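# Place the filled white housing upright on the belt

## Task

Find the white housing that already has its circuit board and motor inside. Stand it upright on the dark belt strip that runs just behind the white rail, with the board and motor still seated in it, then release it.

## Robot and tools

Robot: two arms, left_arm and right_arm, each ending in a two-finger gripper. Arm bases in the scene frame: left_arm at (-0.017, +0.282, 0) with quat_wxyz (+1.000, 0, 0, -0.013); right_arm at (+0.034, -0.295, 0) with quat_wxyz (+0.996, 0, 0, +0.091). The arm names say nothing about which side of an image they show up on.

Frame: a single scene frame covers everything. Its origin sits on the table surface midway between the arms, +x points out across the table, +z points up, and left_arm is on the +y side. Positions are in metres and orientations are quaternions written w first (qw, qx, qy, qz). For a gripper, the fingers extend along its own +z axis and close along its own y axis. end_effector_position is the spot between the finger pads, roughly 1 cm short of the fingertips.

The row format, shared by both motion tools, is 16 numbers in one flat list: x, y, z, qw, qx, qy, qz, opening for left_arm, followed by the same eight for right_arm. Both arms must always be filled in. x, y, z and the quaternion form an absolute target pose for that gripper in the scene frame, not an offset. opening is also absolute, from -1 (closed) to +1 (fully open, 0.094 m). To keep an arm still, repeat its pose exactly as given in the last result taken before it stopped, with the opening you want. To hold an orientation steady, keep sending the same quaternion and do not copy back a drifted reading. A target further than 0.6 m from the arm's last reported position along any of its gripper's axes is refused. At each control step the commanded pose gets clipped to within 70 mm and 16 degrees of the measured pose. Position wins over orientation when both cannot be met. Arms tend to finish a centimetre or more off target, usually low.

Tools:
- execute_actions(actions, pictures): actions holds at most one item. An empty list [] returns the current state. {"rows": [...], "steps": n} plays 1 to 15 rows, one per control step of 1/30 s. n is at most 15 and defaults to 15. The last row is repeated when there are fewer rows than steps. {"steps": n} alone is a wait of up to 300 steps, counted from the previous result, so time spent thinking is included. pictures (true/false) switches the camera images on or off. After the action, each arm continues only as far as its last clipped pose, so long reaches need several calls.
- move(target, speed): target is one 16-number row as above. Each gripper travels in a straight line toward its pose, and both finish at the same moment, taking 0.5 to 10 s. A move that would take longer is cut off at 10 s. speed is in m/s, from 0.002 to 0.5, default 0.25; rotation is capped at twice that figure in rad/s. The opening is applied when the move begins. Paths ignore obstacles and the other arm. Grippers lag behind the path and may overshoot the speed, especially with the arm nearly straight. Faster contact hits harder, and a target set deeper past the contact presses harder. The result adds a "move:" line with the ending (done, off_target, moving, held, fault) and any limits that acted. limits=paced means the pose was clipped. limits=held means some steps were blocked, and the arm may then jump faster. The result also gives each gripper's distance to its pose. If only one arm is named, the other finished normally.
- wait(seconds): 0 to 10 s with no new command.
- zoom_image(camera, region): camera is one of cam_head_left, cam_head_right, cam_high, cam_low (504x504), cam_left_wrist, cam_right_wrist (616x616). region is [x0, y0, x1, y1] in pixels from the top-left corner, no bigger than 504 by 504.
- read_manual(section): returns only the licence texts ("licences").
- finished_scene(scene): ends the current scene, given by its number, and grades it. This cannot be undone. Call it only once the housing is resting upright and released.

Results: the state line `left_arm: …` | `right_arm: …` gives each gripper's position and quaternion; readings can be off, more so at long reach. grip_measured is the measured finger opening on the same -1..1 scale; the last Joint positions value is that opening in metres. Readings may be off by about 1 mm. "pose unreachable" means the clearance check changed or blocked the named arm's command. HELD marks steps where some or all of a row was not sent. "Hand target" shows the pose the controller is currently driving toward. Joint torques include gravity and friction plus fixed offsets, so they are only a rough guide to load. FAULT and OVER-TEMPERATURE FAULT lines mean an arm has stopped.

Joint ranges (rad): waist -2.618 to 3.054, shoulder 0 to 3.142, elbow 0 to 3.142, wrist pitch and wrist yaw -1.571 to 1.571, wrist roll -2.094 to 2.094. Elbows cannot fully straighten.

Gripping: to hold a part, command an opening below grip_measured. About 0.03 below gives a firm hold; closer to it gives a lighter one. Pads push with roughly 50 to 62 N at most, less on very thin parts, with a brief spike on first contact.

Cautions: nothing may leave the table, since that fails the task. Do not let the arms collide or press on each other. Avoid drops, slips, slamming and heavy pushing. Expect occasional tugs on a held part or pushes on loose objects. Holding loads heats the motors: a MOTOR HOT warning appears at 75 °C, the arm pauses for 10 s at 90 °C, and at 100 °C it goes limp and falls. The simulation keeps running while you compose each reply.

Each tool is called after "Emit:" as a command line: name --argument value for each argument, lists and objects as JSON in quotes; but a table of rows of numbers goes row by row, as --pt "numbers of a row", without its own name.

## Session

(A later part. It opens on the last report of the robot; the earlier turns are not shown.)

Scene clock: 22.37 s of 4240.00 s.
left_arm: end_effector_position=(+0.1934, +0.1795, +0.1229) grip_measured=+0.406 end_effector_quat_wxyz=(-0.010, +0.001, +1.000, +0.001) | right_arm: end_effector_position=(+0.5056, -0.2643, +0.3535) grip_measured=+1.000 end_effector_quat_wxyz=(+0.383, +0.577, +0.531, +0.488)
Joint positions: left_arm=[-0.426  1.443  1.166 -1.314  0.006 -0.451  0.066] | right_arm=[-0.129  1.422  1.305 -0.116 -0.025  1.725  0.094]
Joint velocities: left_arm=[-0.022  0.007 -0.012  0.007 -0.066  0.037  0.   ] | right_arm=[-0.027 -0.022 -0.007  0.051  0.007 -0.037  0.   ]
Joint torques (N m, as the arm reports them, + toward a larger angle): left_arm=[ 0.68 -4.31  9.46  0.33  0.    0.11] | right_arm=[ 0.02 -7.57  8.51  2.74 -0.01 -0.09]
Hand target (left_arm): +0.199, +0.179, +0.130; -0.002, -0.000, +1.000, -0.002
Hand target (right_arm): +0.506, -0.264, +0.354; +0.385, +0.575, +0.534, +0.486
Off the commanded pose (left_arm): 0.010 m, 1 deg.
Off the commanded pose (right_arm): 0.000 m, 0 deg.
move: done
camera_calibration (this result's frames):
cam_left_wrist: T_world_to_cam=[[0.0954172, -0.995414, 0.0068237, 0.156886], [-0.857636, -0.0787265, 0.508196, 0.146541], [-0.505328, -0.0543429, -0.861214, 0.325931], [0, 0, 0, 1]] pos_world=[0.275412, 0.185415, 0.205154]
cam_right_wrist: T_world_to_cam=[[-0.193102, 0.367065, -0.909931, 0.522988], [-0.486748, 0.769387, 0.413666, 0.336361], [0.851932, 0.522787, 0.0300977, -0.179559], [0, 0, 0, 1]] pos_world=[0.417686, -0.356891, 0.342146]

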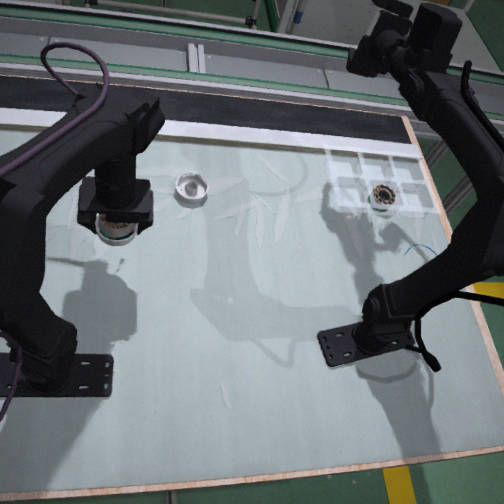

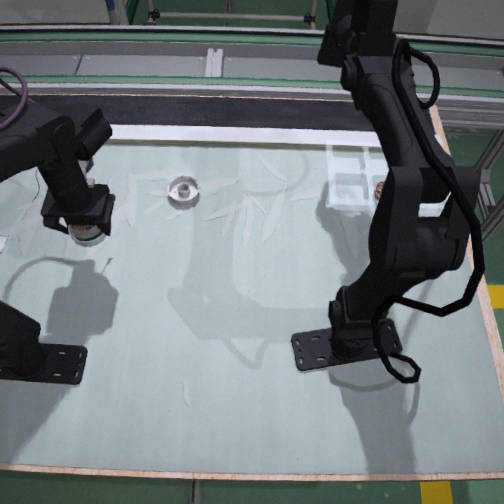

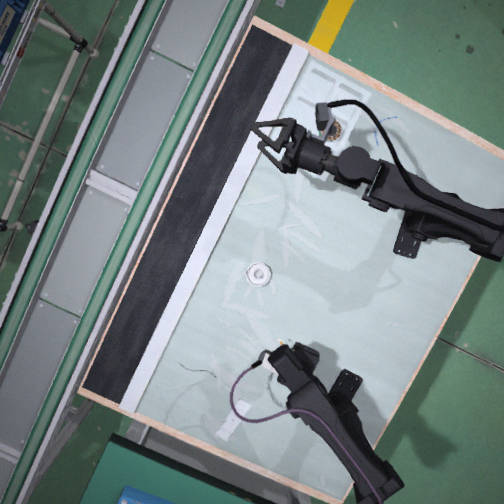

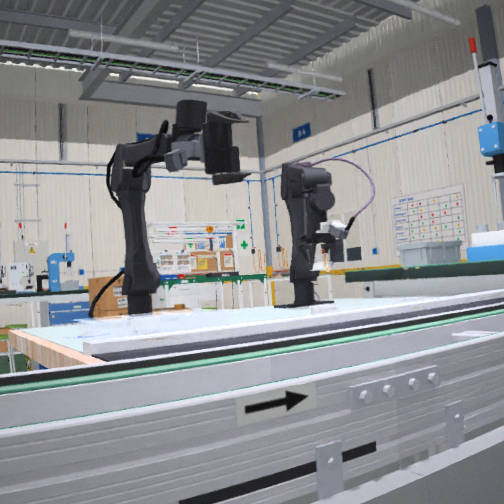

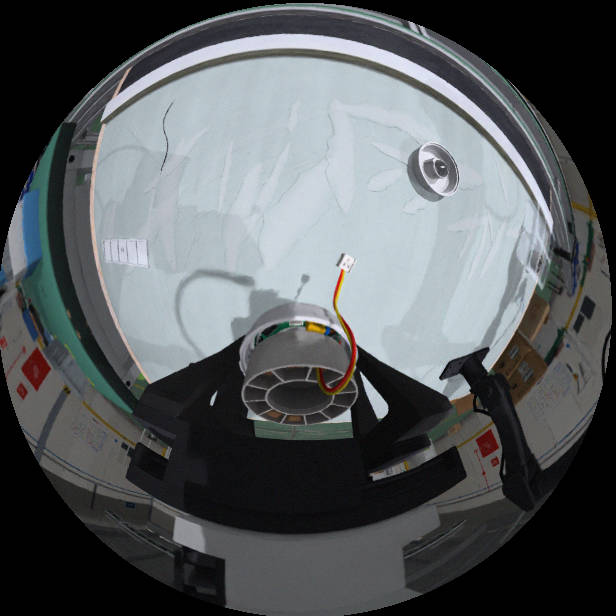

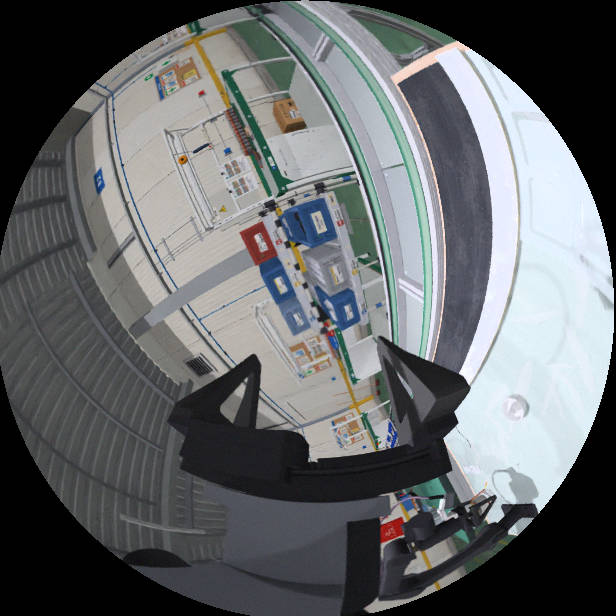

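Emit:
move --target '[0.61,0.285,0.085,0.245,0,0.97,0,0.375,0.5056,-0.2643,0.3535,0.385,0.575,0.534,0.486,1]' --speed 0.15

Emit:
move --target '[0.625,0.285,0.035,0.25,0,0.968,0,0.38,0.5056,-0.2643,0.3535,0.385,0.575,0.534,0.486,1]' --speed 0.03

Emit:
move --target '[0.625,0.285,0.012,0.23,0,0.973,0,0.395,0.5056,-0.2643,0.3535,0.385,0.575,0.534,0.486,1]' --speed 0.015

Emit:
zoom_image --camera "cam_low" --region '[340,200,504,320]'

Scene clock: 36.27 s of 4240.00 s.
left_arm: end_effector_position=(+0.6029, +0.2789, +0.0667) grip_measured=+0.399 end_effector_quat_wxyz=(+0.232, -0.003, +0.973, -0.001) | right_arm: end_effector_position=(+0.5056, -0.2643, +0.3535) grip_measured=+1.000 end_effector_quat_wxyz=(+0.383, +0.578, +0.531, +0.488)
Joint positions: left_arm=[ 0.019  2.775  2.837 -1.164 -0.002 -0.012  0.066] | right_arm=[-0.129  1.422  1.305 -0.116 -0.025  1.727  0.094]
Joint velocities: left_arm=[-0.007 -0.002 -0.007 -0.022  0.007 -0.022  0.   ] | right_arm=[ 0.007  0.012 -0.007 -0.022 -0.095  0.007  0.   ]
Joint torques (N m, as the arm reports them, + toward a larger angle): left_arm=[  0.4  -14.29  10.2    1.53   0.07   0.11] | right_arm=[-0.04 -7.62  8.52  2.74 -0.02 -0.1 ]
Hand target (left_arm): +0.609, +0.281, +0.082; +0.253, -0.002, +0.967, -0.003
Hand target (right_arm): +0.506, -0.264, +0.354; +0.385, +0.575, +0.534, +0.486
Off the commanded pose (left_arm): 0.020 m, 2 deg.
Off the commanded pose (right_arm): 0.000 m, 1 deg.
elbow stopped short (left arm): the move would have taken joint 3 (elbow) straighter than the controller allows; a more bent joint 3 avoids this.
After step 90, 7.10 s passed at rest.
move: off_target (left_arm)
camera_calibration (this result's frames):
cam_left_wrist: T_world_to_cam=[[0.0859271, -0.994635, 0.0576081, 0.219238], [-0.995449, -0.0833193, 0.0462406, 0.649405], [-0.0411926, -0.0613193, -0.997268, 0.221081], [0, 0, 0, 1]] pos_world=[0.636718, 0.285726, 0.177818]
cam_right_wrist: T_world_to_cam=[[-0.193066, 0.369187, -0.90908, 0.52323], [-0.48627, 0.768724, 0.415458, 0.33531], [0.852213, 0.522269, 0.0311099, -0.180196], [0, 0, 0, 1]] pos_world=[0.417635, -0.35682, 0.341956]

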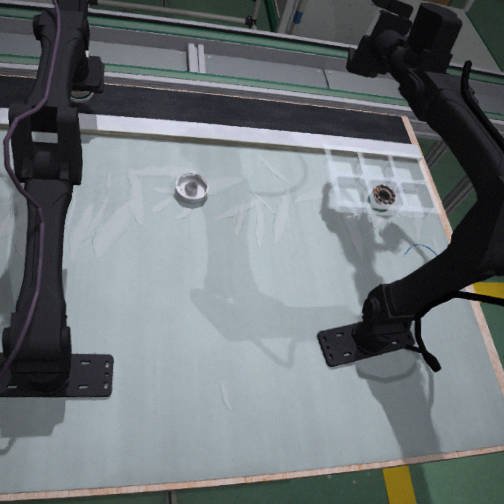

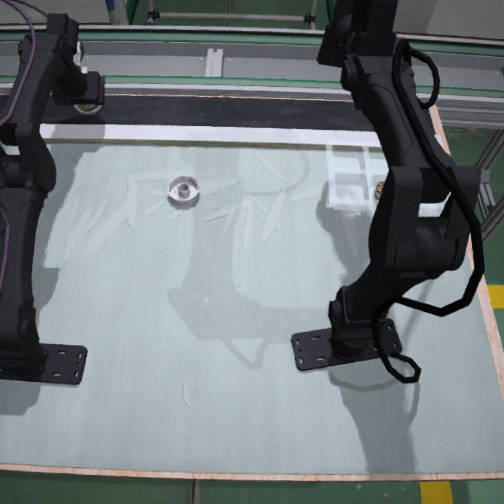

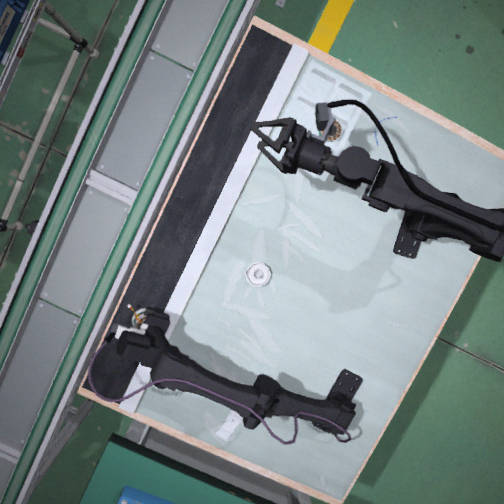

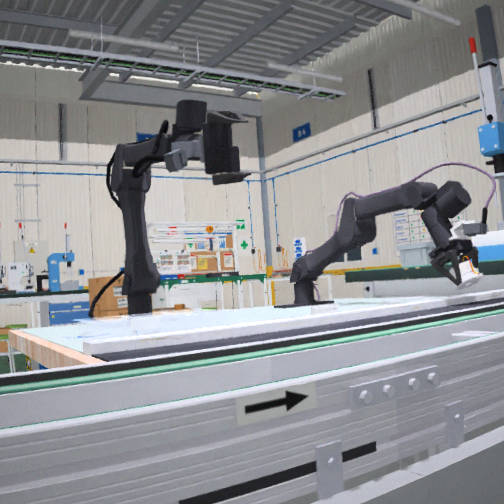

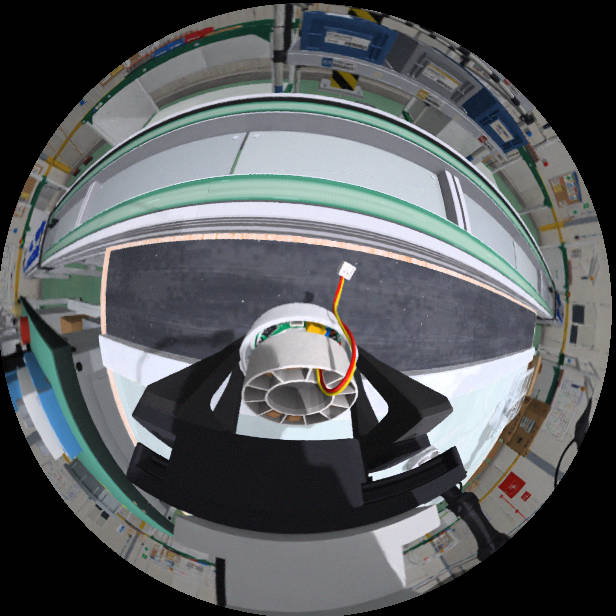

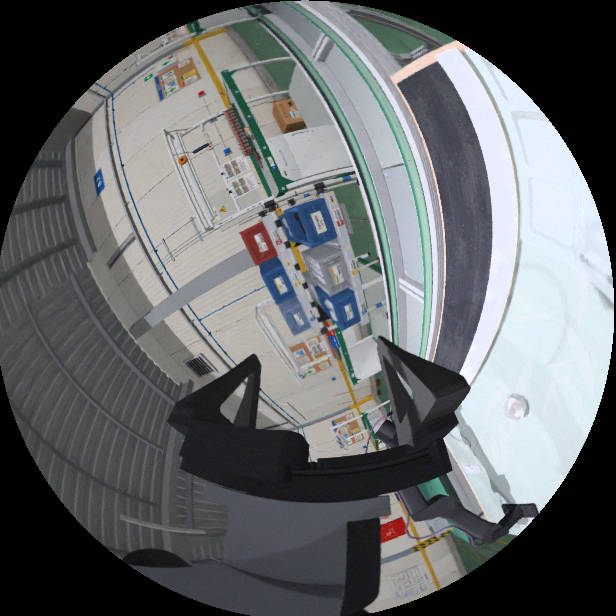

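Scene clock: 37.87 s of 4240.00 s.
left_arm: end_effector_position=(+0.6136, +0.2789, +0.0295) grip_measured=+0.399 end_effector_quat_wxyz=(+0.231, +0.001, +0.973, -0.000) | right_arm: end_effector_position=(+0.5056, -0.2643, +0.3535) grip_measured=+1.000 end_effector_quat_wxyz=(+0.383, +0.578, +0.530, +0.488)
Joint positions: left_arm=[ 0.019  2.849  2.837 -1.092 -0.002 -0.003  0.066] | right_arm=[-0.129  1.422  1.305 -0.116 -0.025  1.728  0.094]
Joint velocities: left_arm=[-0.022 -0.007 -0.012  0.022  0.081 -0.007 -0.001] | right_arm=[-0.007 -0.007 -0.007  0.007  0.066  0.066  0.   ]
Joint torques (N m, as the arm reports them, + toward a larger angle): left_arm=[  0.92 -13.31  10.29   1.76   0.05   0.1 ] | right_arm=[-0.01 -7.59  8.52  2.74 -0.01 -0.12]
Hand target (left_arm): +0.624, +0.285, +0.035; +0.253, -0.000, +0.967, +0.000
Hand target (right_arm): +0.506, -0.264, +0.354; +0.385, +0.575, +0.534, +0.486
Off the commanded pose (left_arm): 0.014 m, 2 deg.
Off the commanded pose (right_arm): 0.000 m, 1 deg.
elbow stopped short (left arm): the move would have taken joint 3 (elbow) straighter than the controller allows; a more bent joint 3 avoids this.
move: off_target (left_arm)
camera_calibration (this result's frames):
cam_left_wrist: T_world_to_cam=[[0.0783026, -0.995498, 0.0534034, 0.225444], [-0.995927, -0.0757102, 0.0489541, 0.659806], [-0.0446906, -0.0570192, -0.997372, 0.185355], [0, 0, 0, 1]] pos_world=[0.64775, 0.284952, 0.140528]
cam_right_wrist: T_world_to_cam=[[-0.193047, 0.370247, -0.908653, 0.52335], [-0.486031, 0.76839, 0.416354, 0.334785], [0.852354, 0.522009, 0.0316156, -0.180515], [0, 0, 0, 1]] pos_world=[0.417609, -0.356783, 0.341861]

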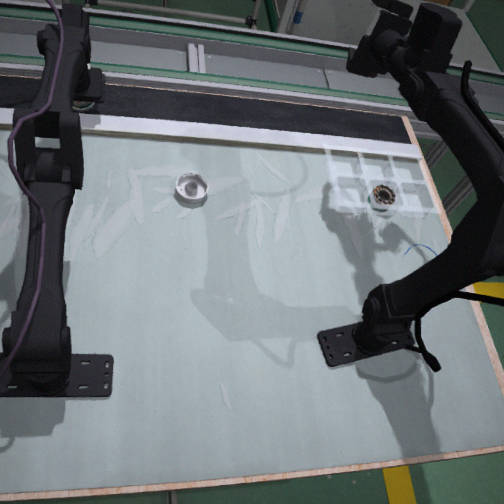

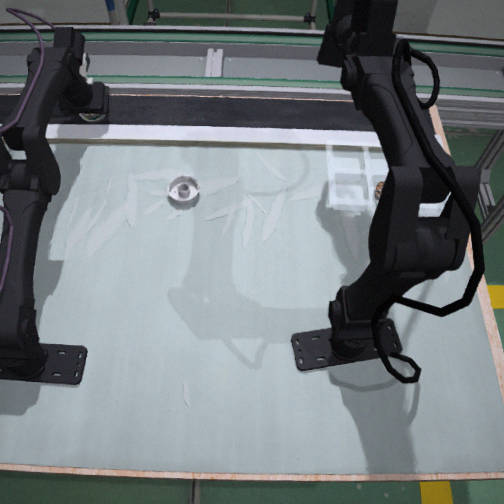

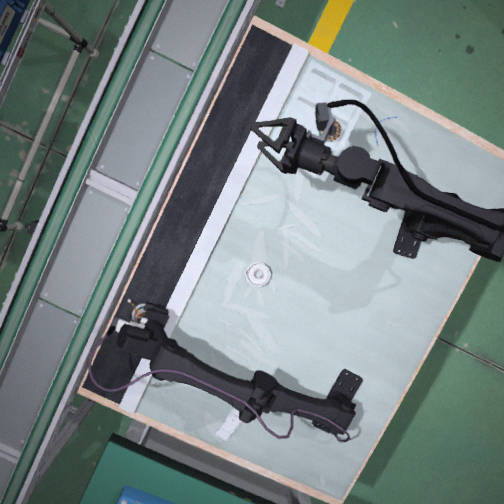

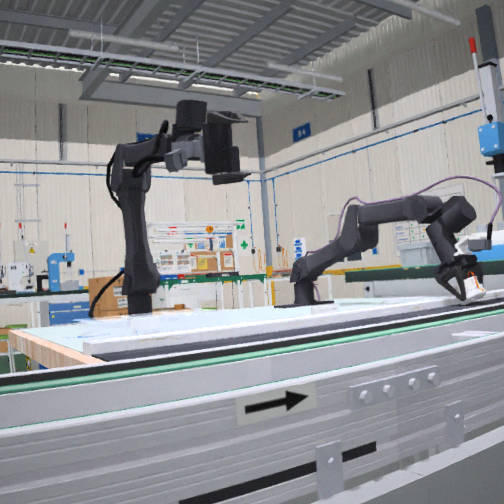

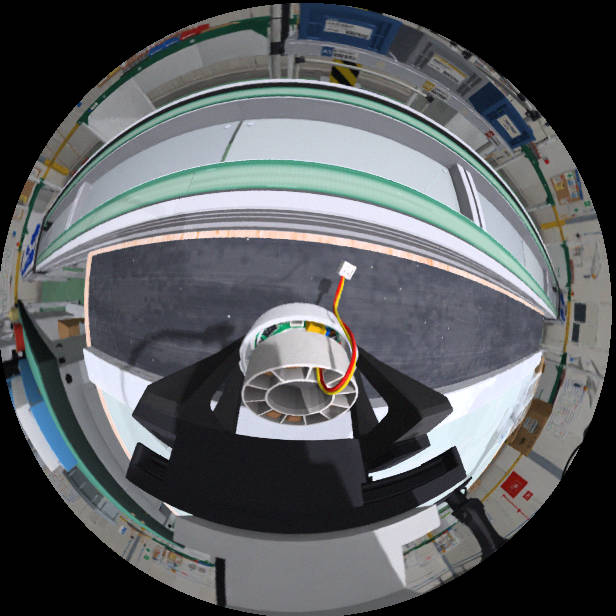

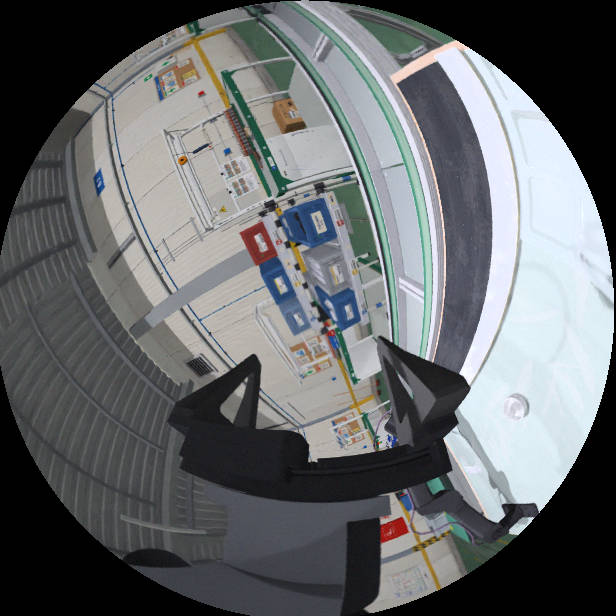

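Scene clock: 39.53 s of 4240.00 s.
left_arm: end_effector_position=(+0.6237, +0.2791, +0.0196) grip_measured=+0.405 end_effector_quat_wxyz=(+0.246, +0.002, +0.969, -0.000) | right_arm: end_effector_position=(+0.5056, -0.2643, +0.3535) grip_measured=+1.000 end_effector_quat_wxyz=(+0.382, +0.578, +0.530, +0.489)
Joint positions: left_arm=[ 0.02   2.883  2.85  -1.042 -0.001 -0.002  0.066] | right_arm=[-0.129  1.422  1.305 -0.116 -0.025  1.73   0.094]
Joint velocities: left_arm=[ 0.002 -0.017 -0.012 -0.081  0.007  0.066  0.   ] | right_arm=[-0.022  0.007  0.007 -0.007  0.022  0.007  0.   ]
Joint torques (N m, as the arm reports them, + toward a larger angle): left_arm=[  0.85 -12.94   9.28   1.49   0.06   0.09] | right_arm=[-0.01 -7.55  8.52  2.74 -0.02 -0.13]
Hand target (left_arm): +0.624, +0.285, +0.012; +0.243, +0.000, +0.970, -0.000
Hand target (right_arm): +0.506, -0.264, +0.354; +0.385, +0.575, +0.534, +0.486
Off the commanded pose (left_arm): 0.010 m, 2 deg.
Off the commanded pose (right_arm): 0.000 m, 1 deg.
elbow stopped short (left arm): the move would have taken joint 3 (elbow) straighter than the controller allows; a more bent joint 3 avoids this.
move: done
camera_calibration (this result's frames):
cam_left_wrist: T_world_to_cam=[[0.0757172, -0.995563, 0.0558731, 0.227051], [-0.997021, -0.0747655, 0.0189353, 0.671415], [-0.0146739, -0.0571404, -0.998258, 0.157228], [0, 0, 0, 1]] pos_world=[0.654531, 0.285226, 0.131555]
cam_right_wrist: T_world_to_cam=[[-0.193022, 0.371659, -0.908082, 0.523508], [-0.485712, 0.767944, 0.417547, 0.334084], [0.852541, 0.521662, 0.0322893, -0.180939], [0, 0, 0, 1]] pos_world=[0.417575, -0.356735, 0.341735]

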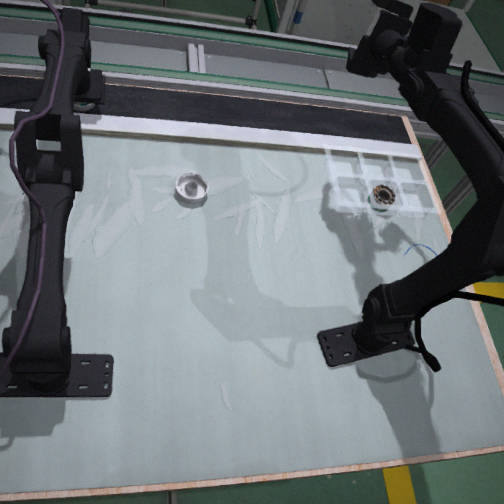

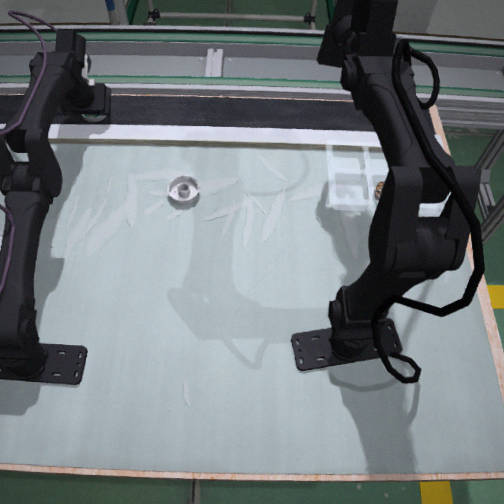

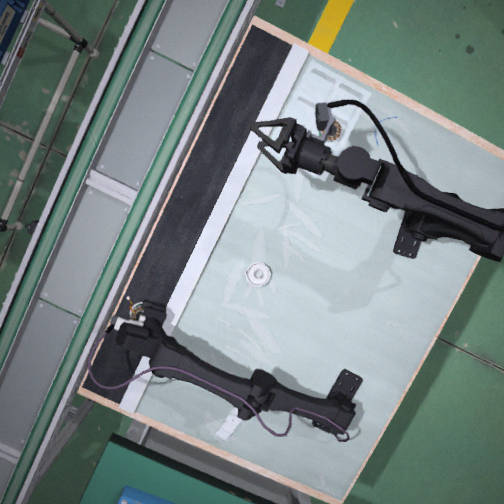

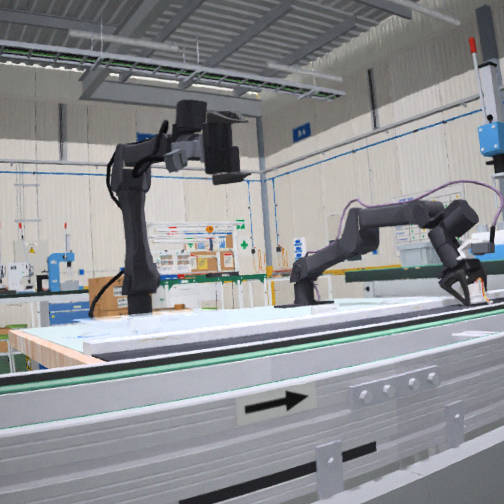

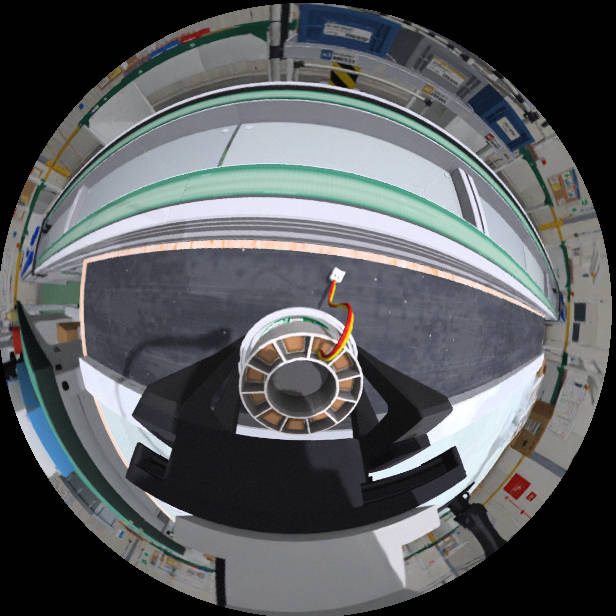

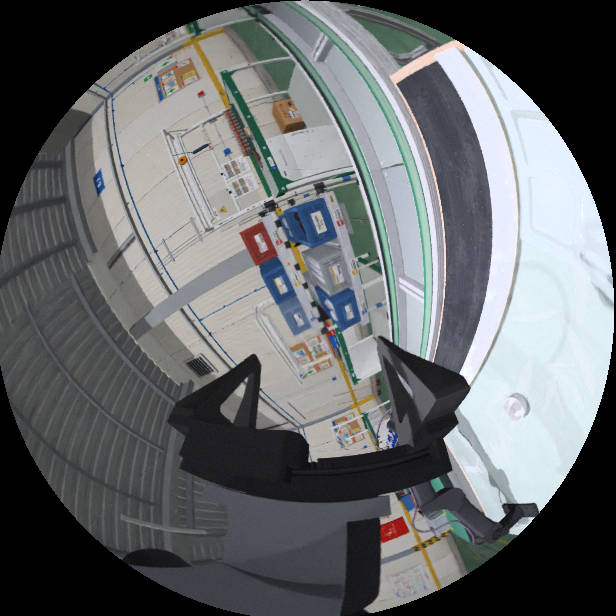

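Region (340, 200, 504, 320) of cam_low's 504x504 image, scaled by 3.073, with more detail than that image has; it fills the top 369 rows of this view, and the rest is white.

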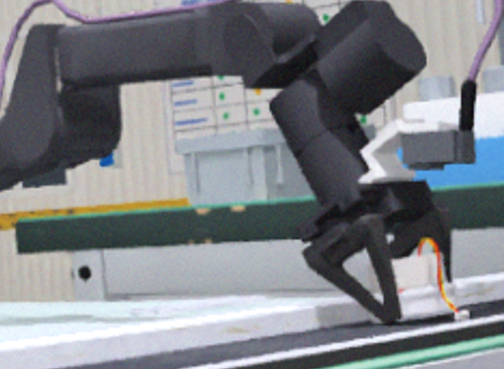

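Flattened. Release and retreat.

Emit:
move --target '[0.623,0.279,0.022,0.246,0,0.969,0,0.62,0.5056,-0.2643,0.3535,0.385,0.575,0.534,0.486,1]' --speed 0.01

Emit:
move --target '[0.56,0.28,0.15,0.245,0,0.97,0,1,0.5056,-0.2643,0.3535,0.385,0.575,0.534,0.486,1]' --speed 0.1

Emit:
zoom_image --camera "cam_left_wrist" --region '[150,150,470,450]'

Scene clock: 45.30 s of 4240.00 s.
left_arm: end_effector_position=(+0.6247, +0.2791, +0.0201) grip_measured=+0.617 end_effector_quat_wxyz=(+0.248, +0.002, +0.969, -0.000) | right_arm: end_effector_position=(+0.5056, -0.2643, +0.3535) grip_measured=+1.000 end_effector_quat_wxyz=(+0.382, +0.578, +0.530, +0.489)
Joint positions: left_arm=[ 0.02   2.883  2.85  -1.037 -0.001 -0.002  0.076] | right_arm=[-0.129  1.422  1.305 -0.116 -0.025  1.731  0.094]
Joint velocities: left_arm=[-0.012  0.002 -0.012 -0.022  0.022  0.022  0.001] | right_arm=[-0.032 -0.002 -0.017 -0.037  0.022 -0.022  0.   ]
Joint torques (N m, as the arm reports them, + toward a larger angle): left_arm=[ -0.12 -15.06   6.98   1.45  -0.01   0.  ] | right_arm=[-0.02 -7.56  8.52  2.75 -0.01 -0.14]
Hand target (left_arm): +0.623, +0.279, +0.022; +0.246, -0.000, +0.969, +0.000
Hand target (right_arm): +0.506, -0.264, +0.354; +0.385, +0.575, +0.534, +0.486
Off the commanded pose (left_arm): 0.003 m, 0 deg.
Off the commanded pose (right_arm): 0.000 m, 1 deg.
After step 90, 1.90 s passed at rest.
move: done
camera_calibration (this result's frames):
cam_left_wrist: T_world_to_cam=[[0.0754606, -0.995561, 0.0562445, 0.227091], [-0.997098, -0.0747651, 0.0143731, 0.672541], [-0.0101041, -0.0571658, -0.998314, 0.154938], [0, 0, 0, 1]] pos_world=[0.655018, 0.285223, 0.132238]
cam_right_wrist: T_world_to_cam=[[-0.193009, 0.372365, -0.907795, 0.523587], [-0.485553, 0.76772, 0.418143, 0.333734], [0.852635, 0.521488, 0.032626, -0.181152], [0, 0, 0, 1]] pos_world=[0.417559, -0.356711, 0.341671]

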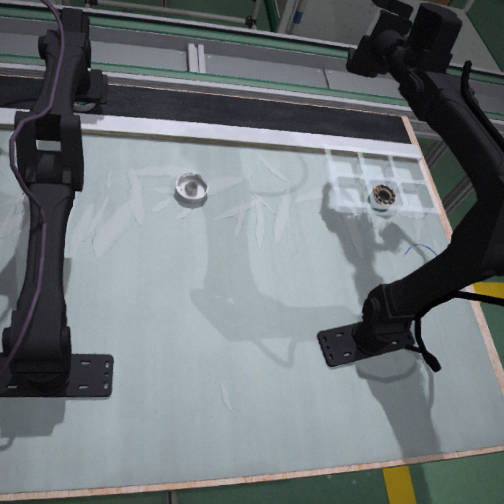

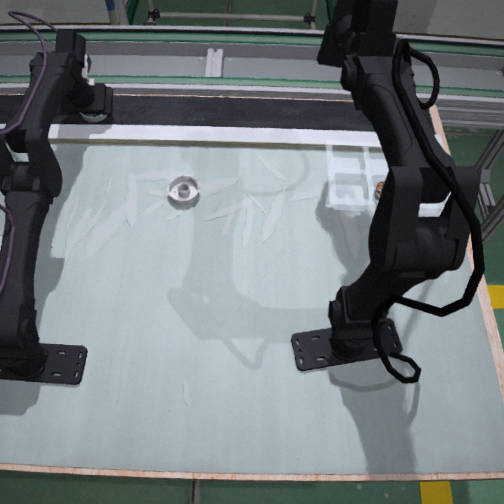

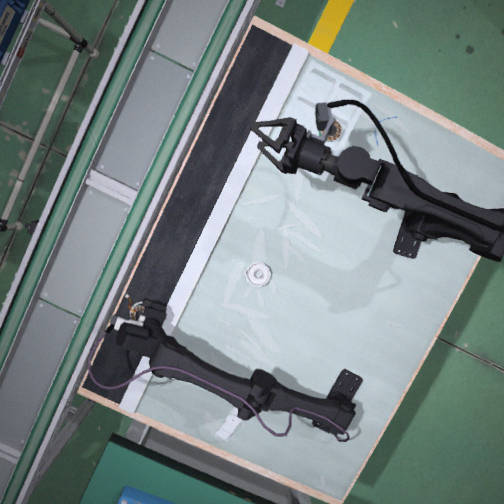

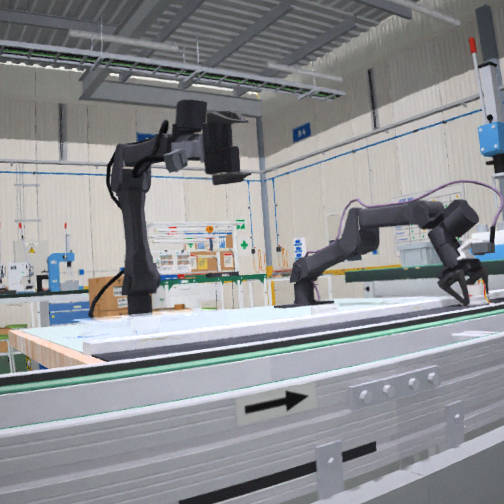

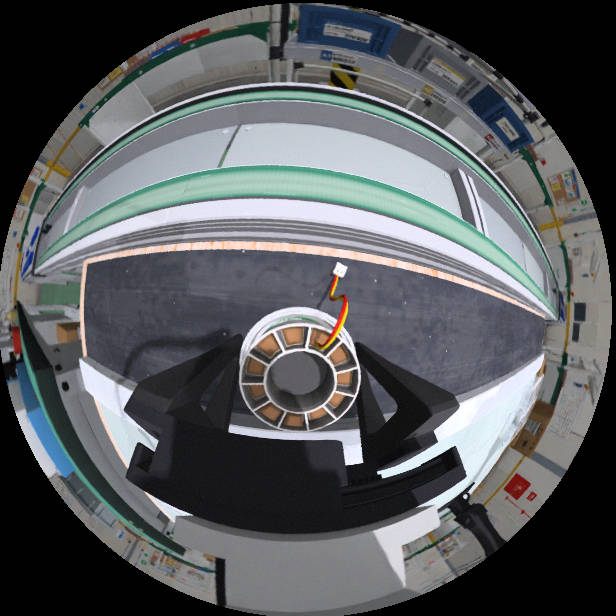

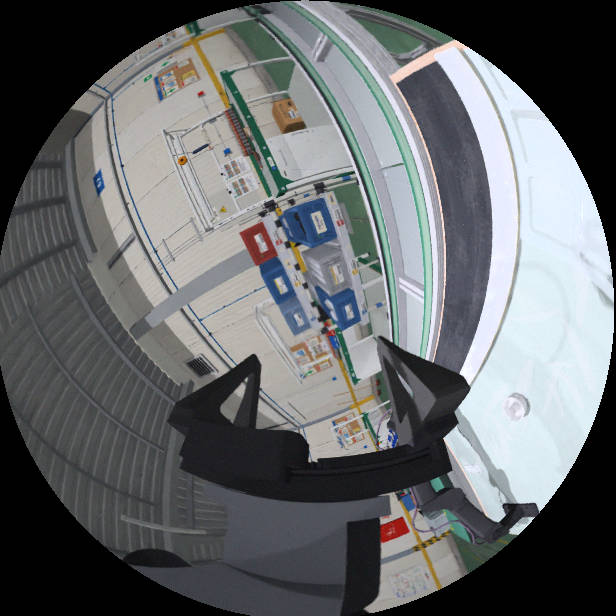

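Scene clock: 47.27 s of 4240.00 s.
left_arm: end_effector_position=(+0.5633, +0.2795, +0.1448) grip_measured=+1.000 end_effector_quat_wxyz=(+0.244, +0.002, +0.970, -0.000) | right_arm: end_effector_position=(+0.5056, -0.2643, +0.3535) grip_measured=+1.000 end_effector_quat_wxyz=(+0.382, +0.579, +0.529, +0.489)
Joint positions: left_arm=[ 0.02   2.437  2.494 -1.135 -0.001 -0.002  0.094] | right_arm=[-0.129  1.422  1.305 -0.116 -0.025  1.732  0.094]
Joint velocities: left_arm=[ 0.002  0.007  0.012 -0.051 -0.037  0.051  0.   ] | right_arm=[ 0.017 -0.002  0.007  0.081 -0.037  0.066  0.   ]
Joint torques (N m, as the arm reports them, + toward a larger angle): left_arm=[  0.08 -13.6    7.13   1.41   0.     0.03] | right_arm=[-0.02 -7.6   8.51  2.74 -0.02 -0.14]
Hand target (left_arm): +0.560, +0.280, +0.150; +0.245, +0.000, +0.970, -0.000
Hand target (right_arm): +0.506, -0.264, +0.354; +0.385, +0.575, +0.534, +0.486
Off the commanded pose (left_arm): 0.006 m, 0 deg.
Off the commanded pose (right_arm): 0.000 m, 1 deg.
move: done
camera_calibration (this result's frames):
cam_left_wrist: T_world_to_cam=[[0.0758662, -0.995564, 0.0556559, 0.224911], [-0.996967, -0.0747658, 0.0215965, 0.608431], [-0.0173395, -0.0571255, -0.998216, 0.282853], [0, 0, 0, 1]] pos_world=[0.594428, 0.285561, 0.256691]
cam_right_wrist: T_world_to_cam=[[-0.192989, 0.373424, -0.907364, 0.523705], [-0.485314, 0.767384, 0.419037, 0.333208], [0.852775, 0.521226, 0.0331308, -0.18147], [0, 0, 0, 1]] pos_world=[0.417533, -0.356675, 0.341577]

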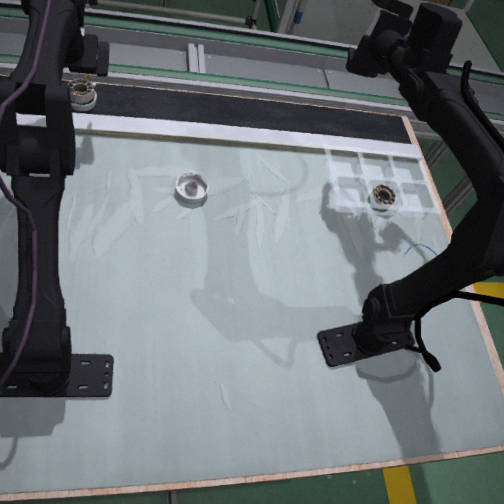

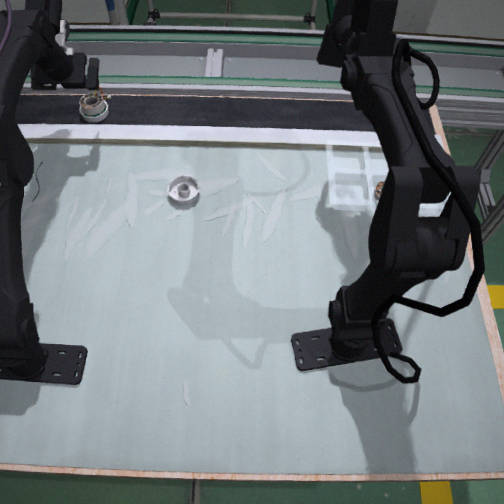

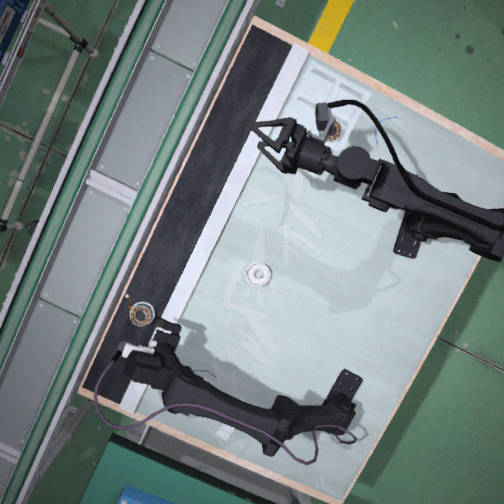

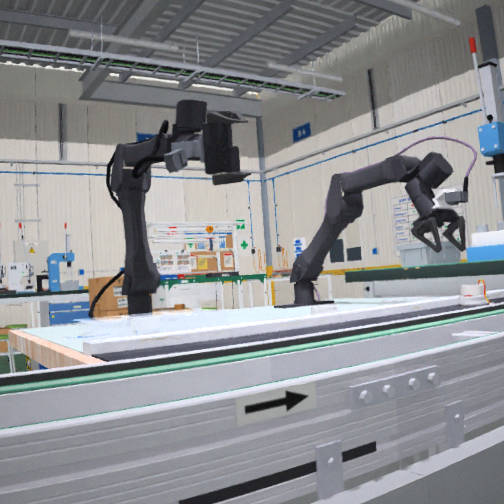

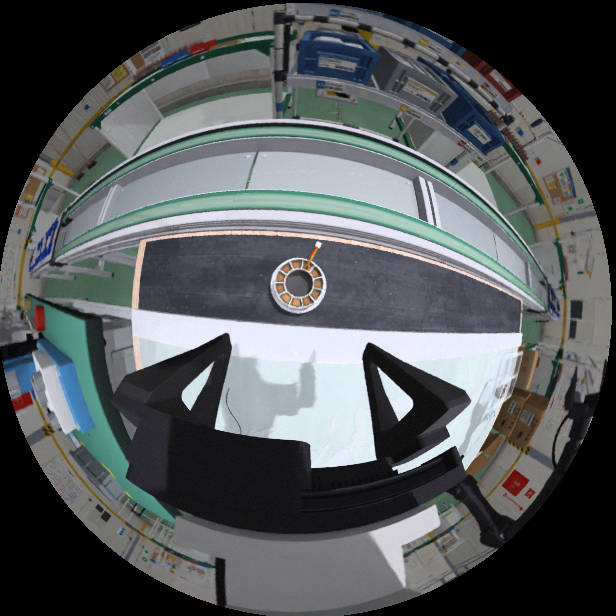

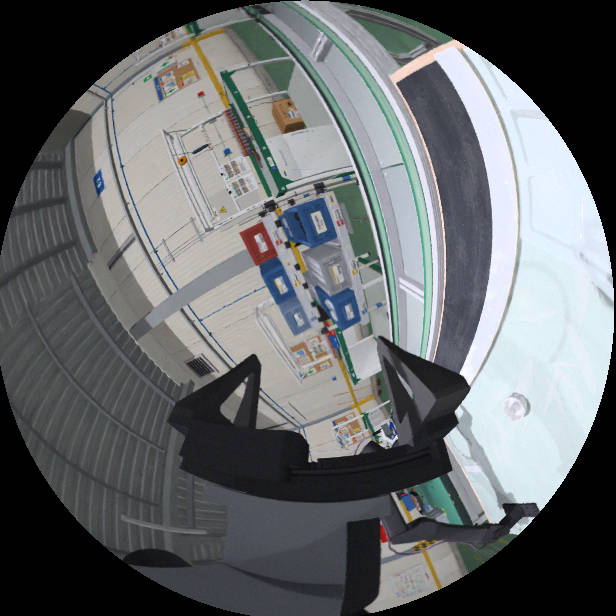

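Region (150, 150, 470, 450) of cam_left_wrist's 616x616 image, scaled by 1.575, with more detail than that image has; it fills the top 472 rows of this view, and the rest is white.

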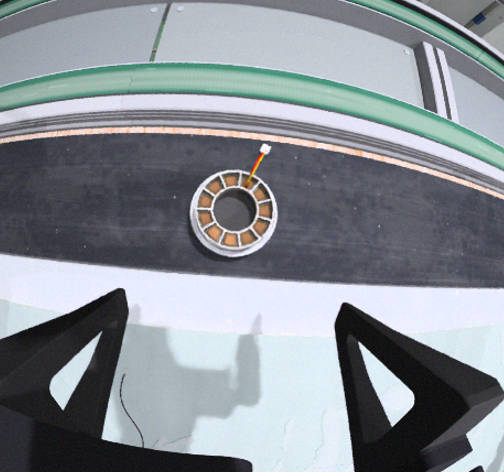

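Emit:
finished_scene --scene 2

The scene is finished: the task was done.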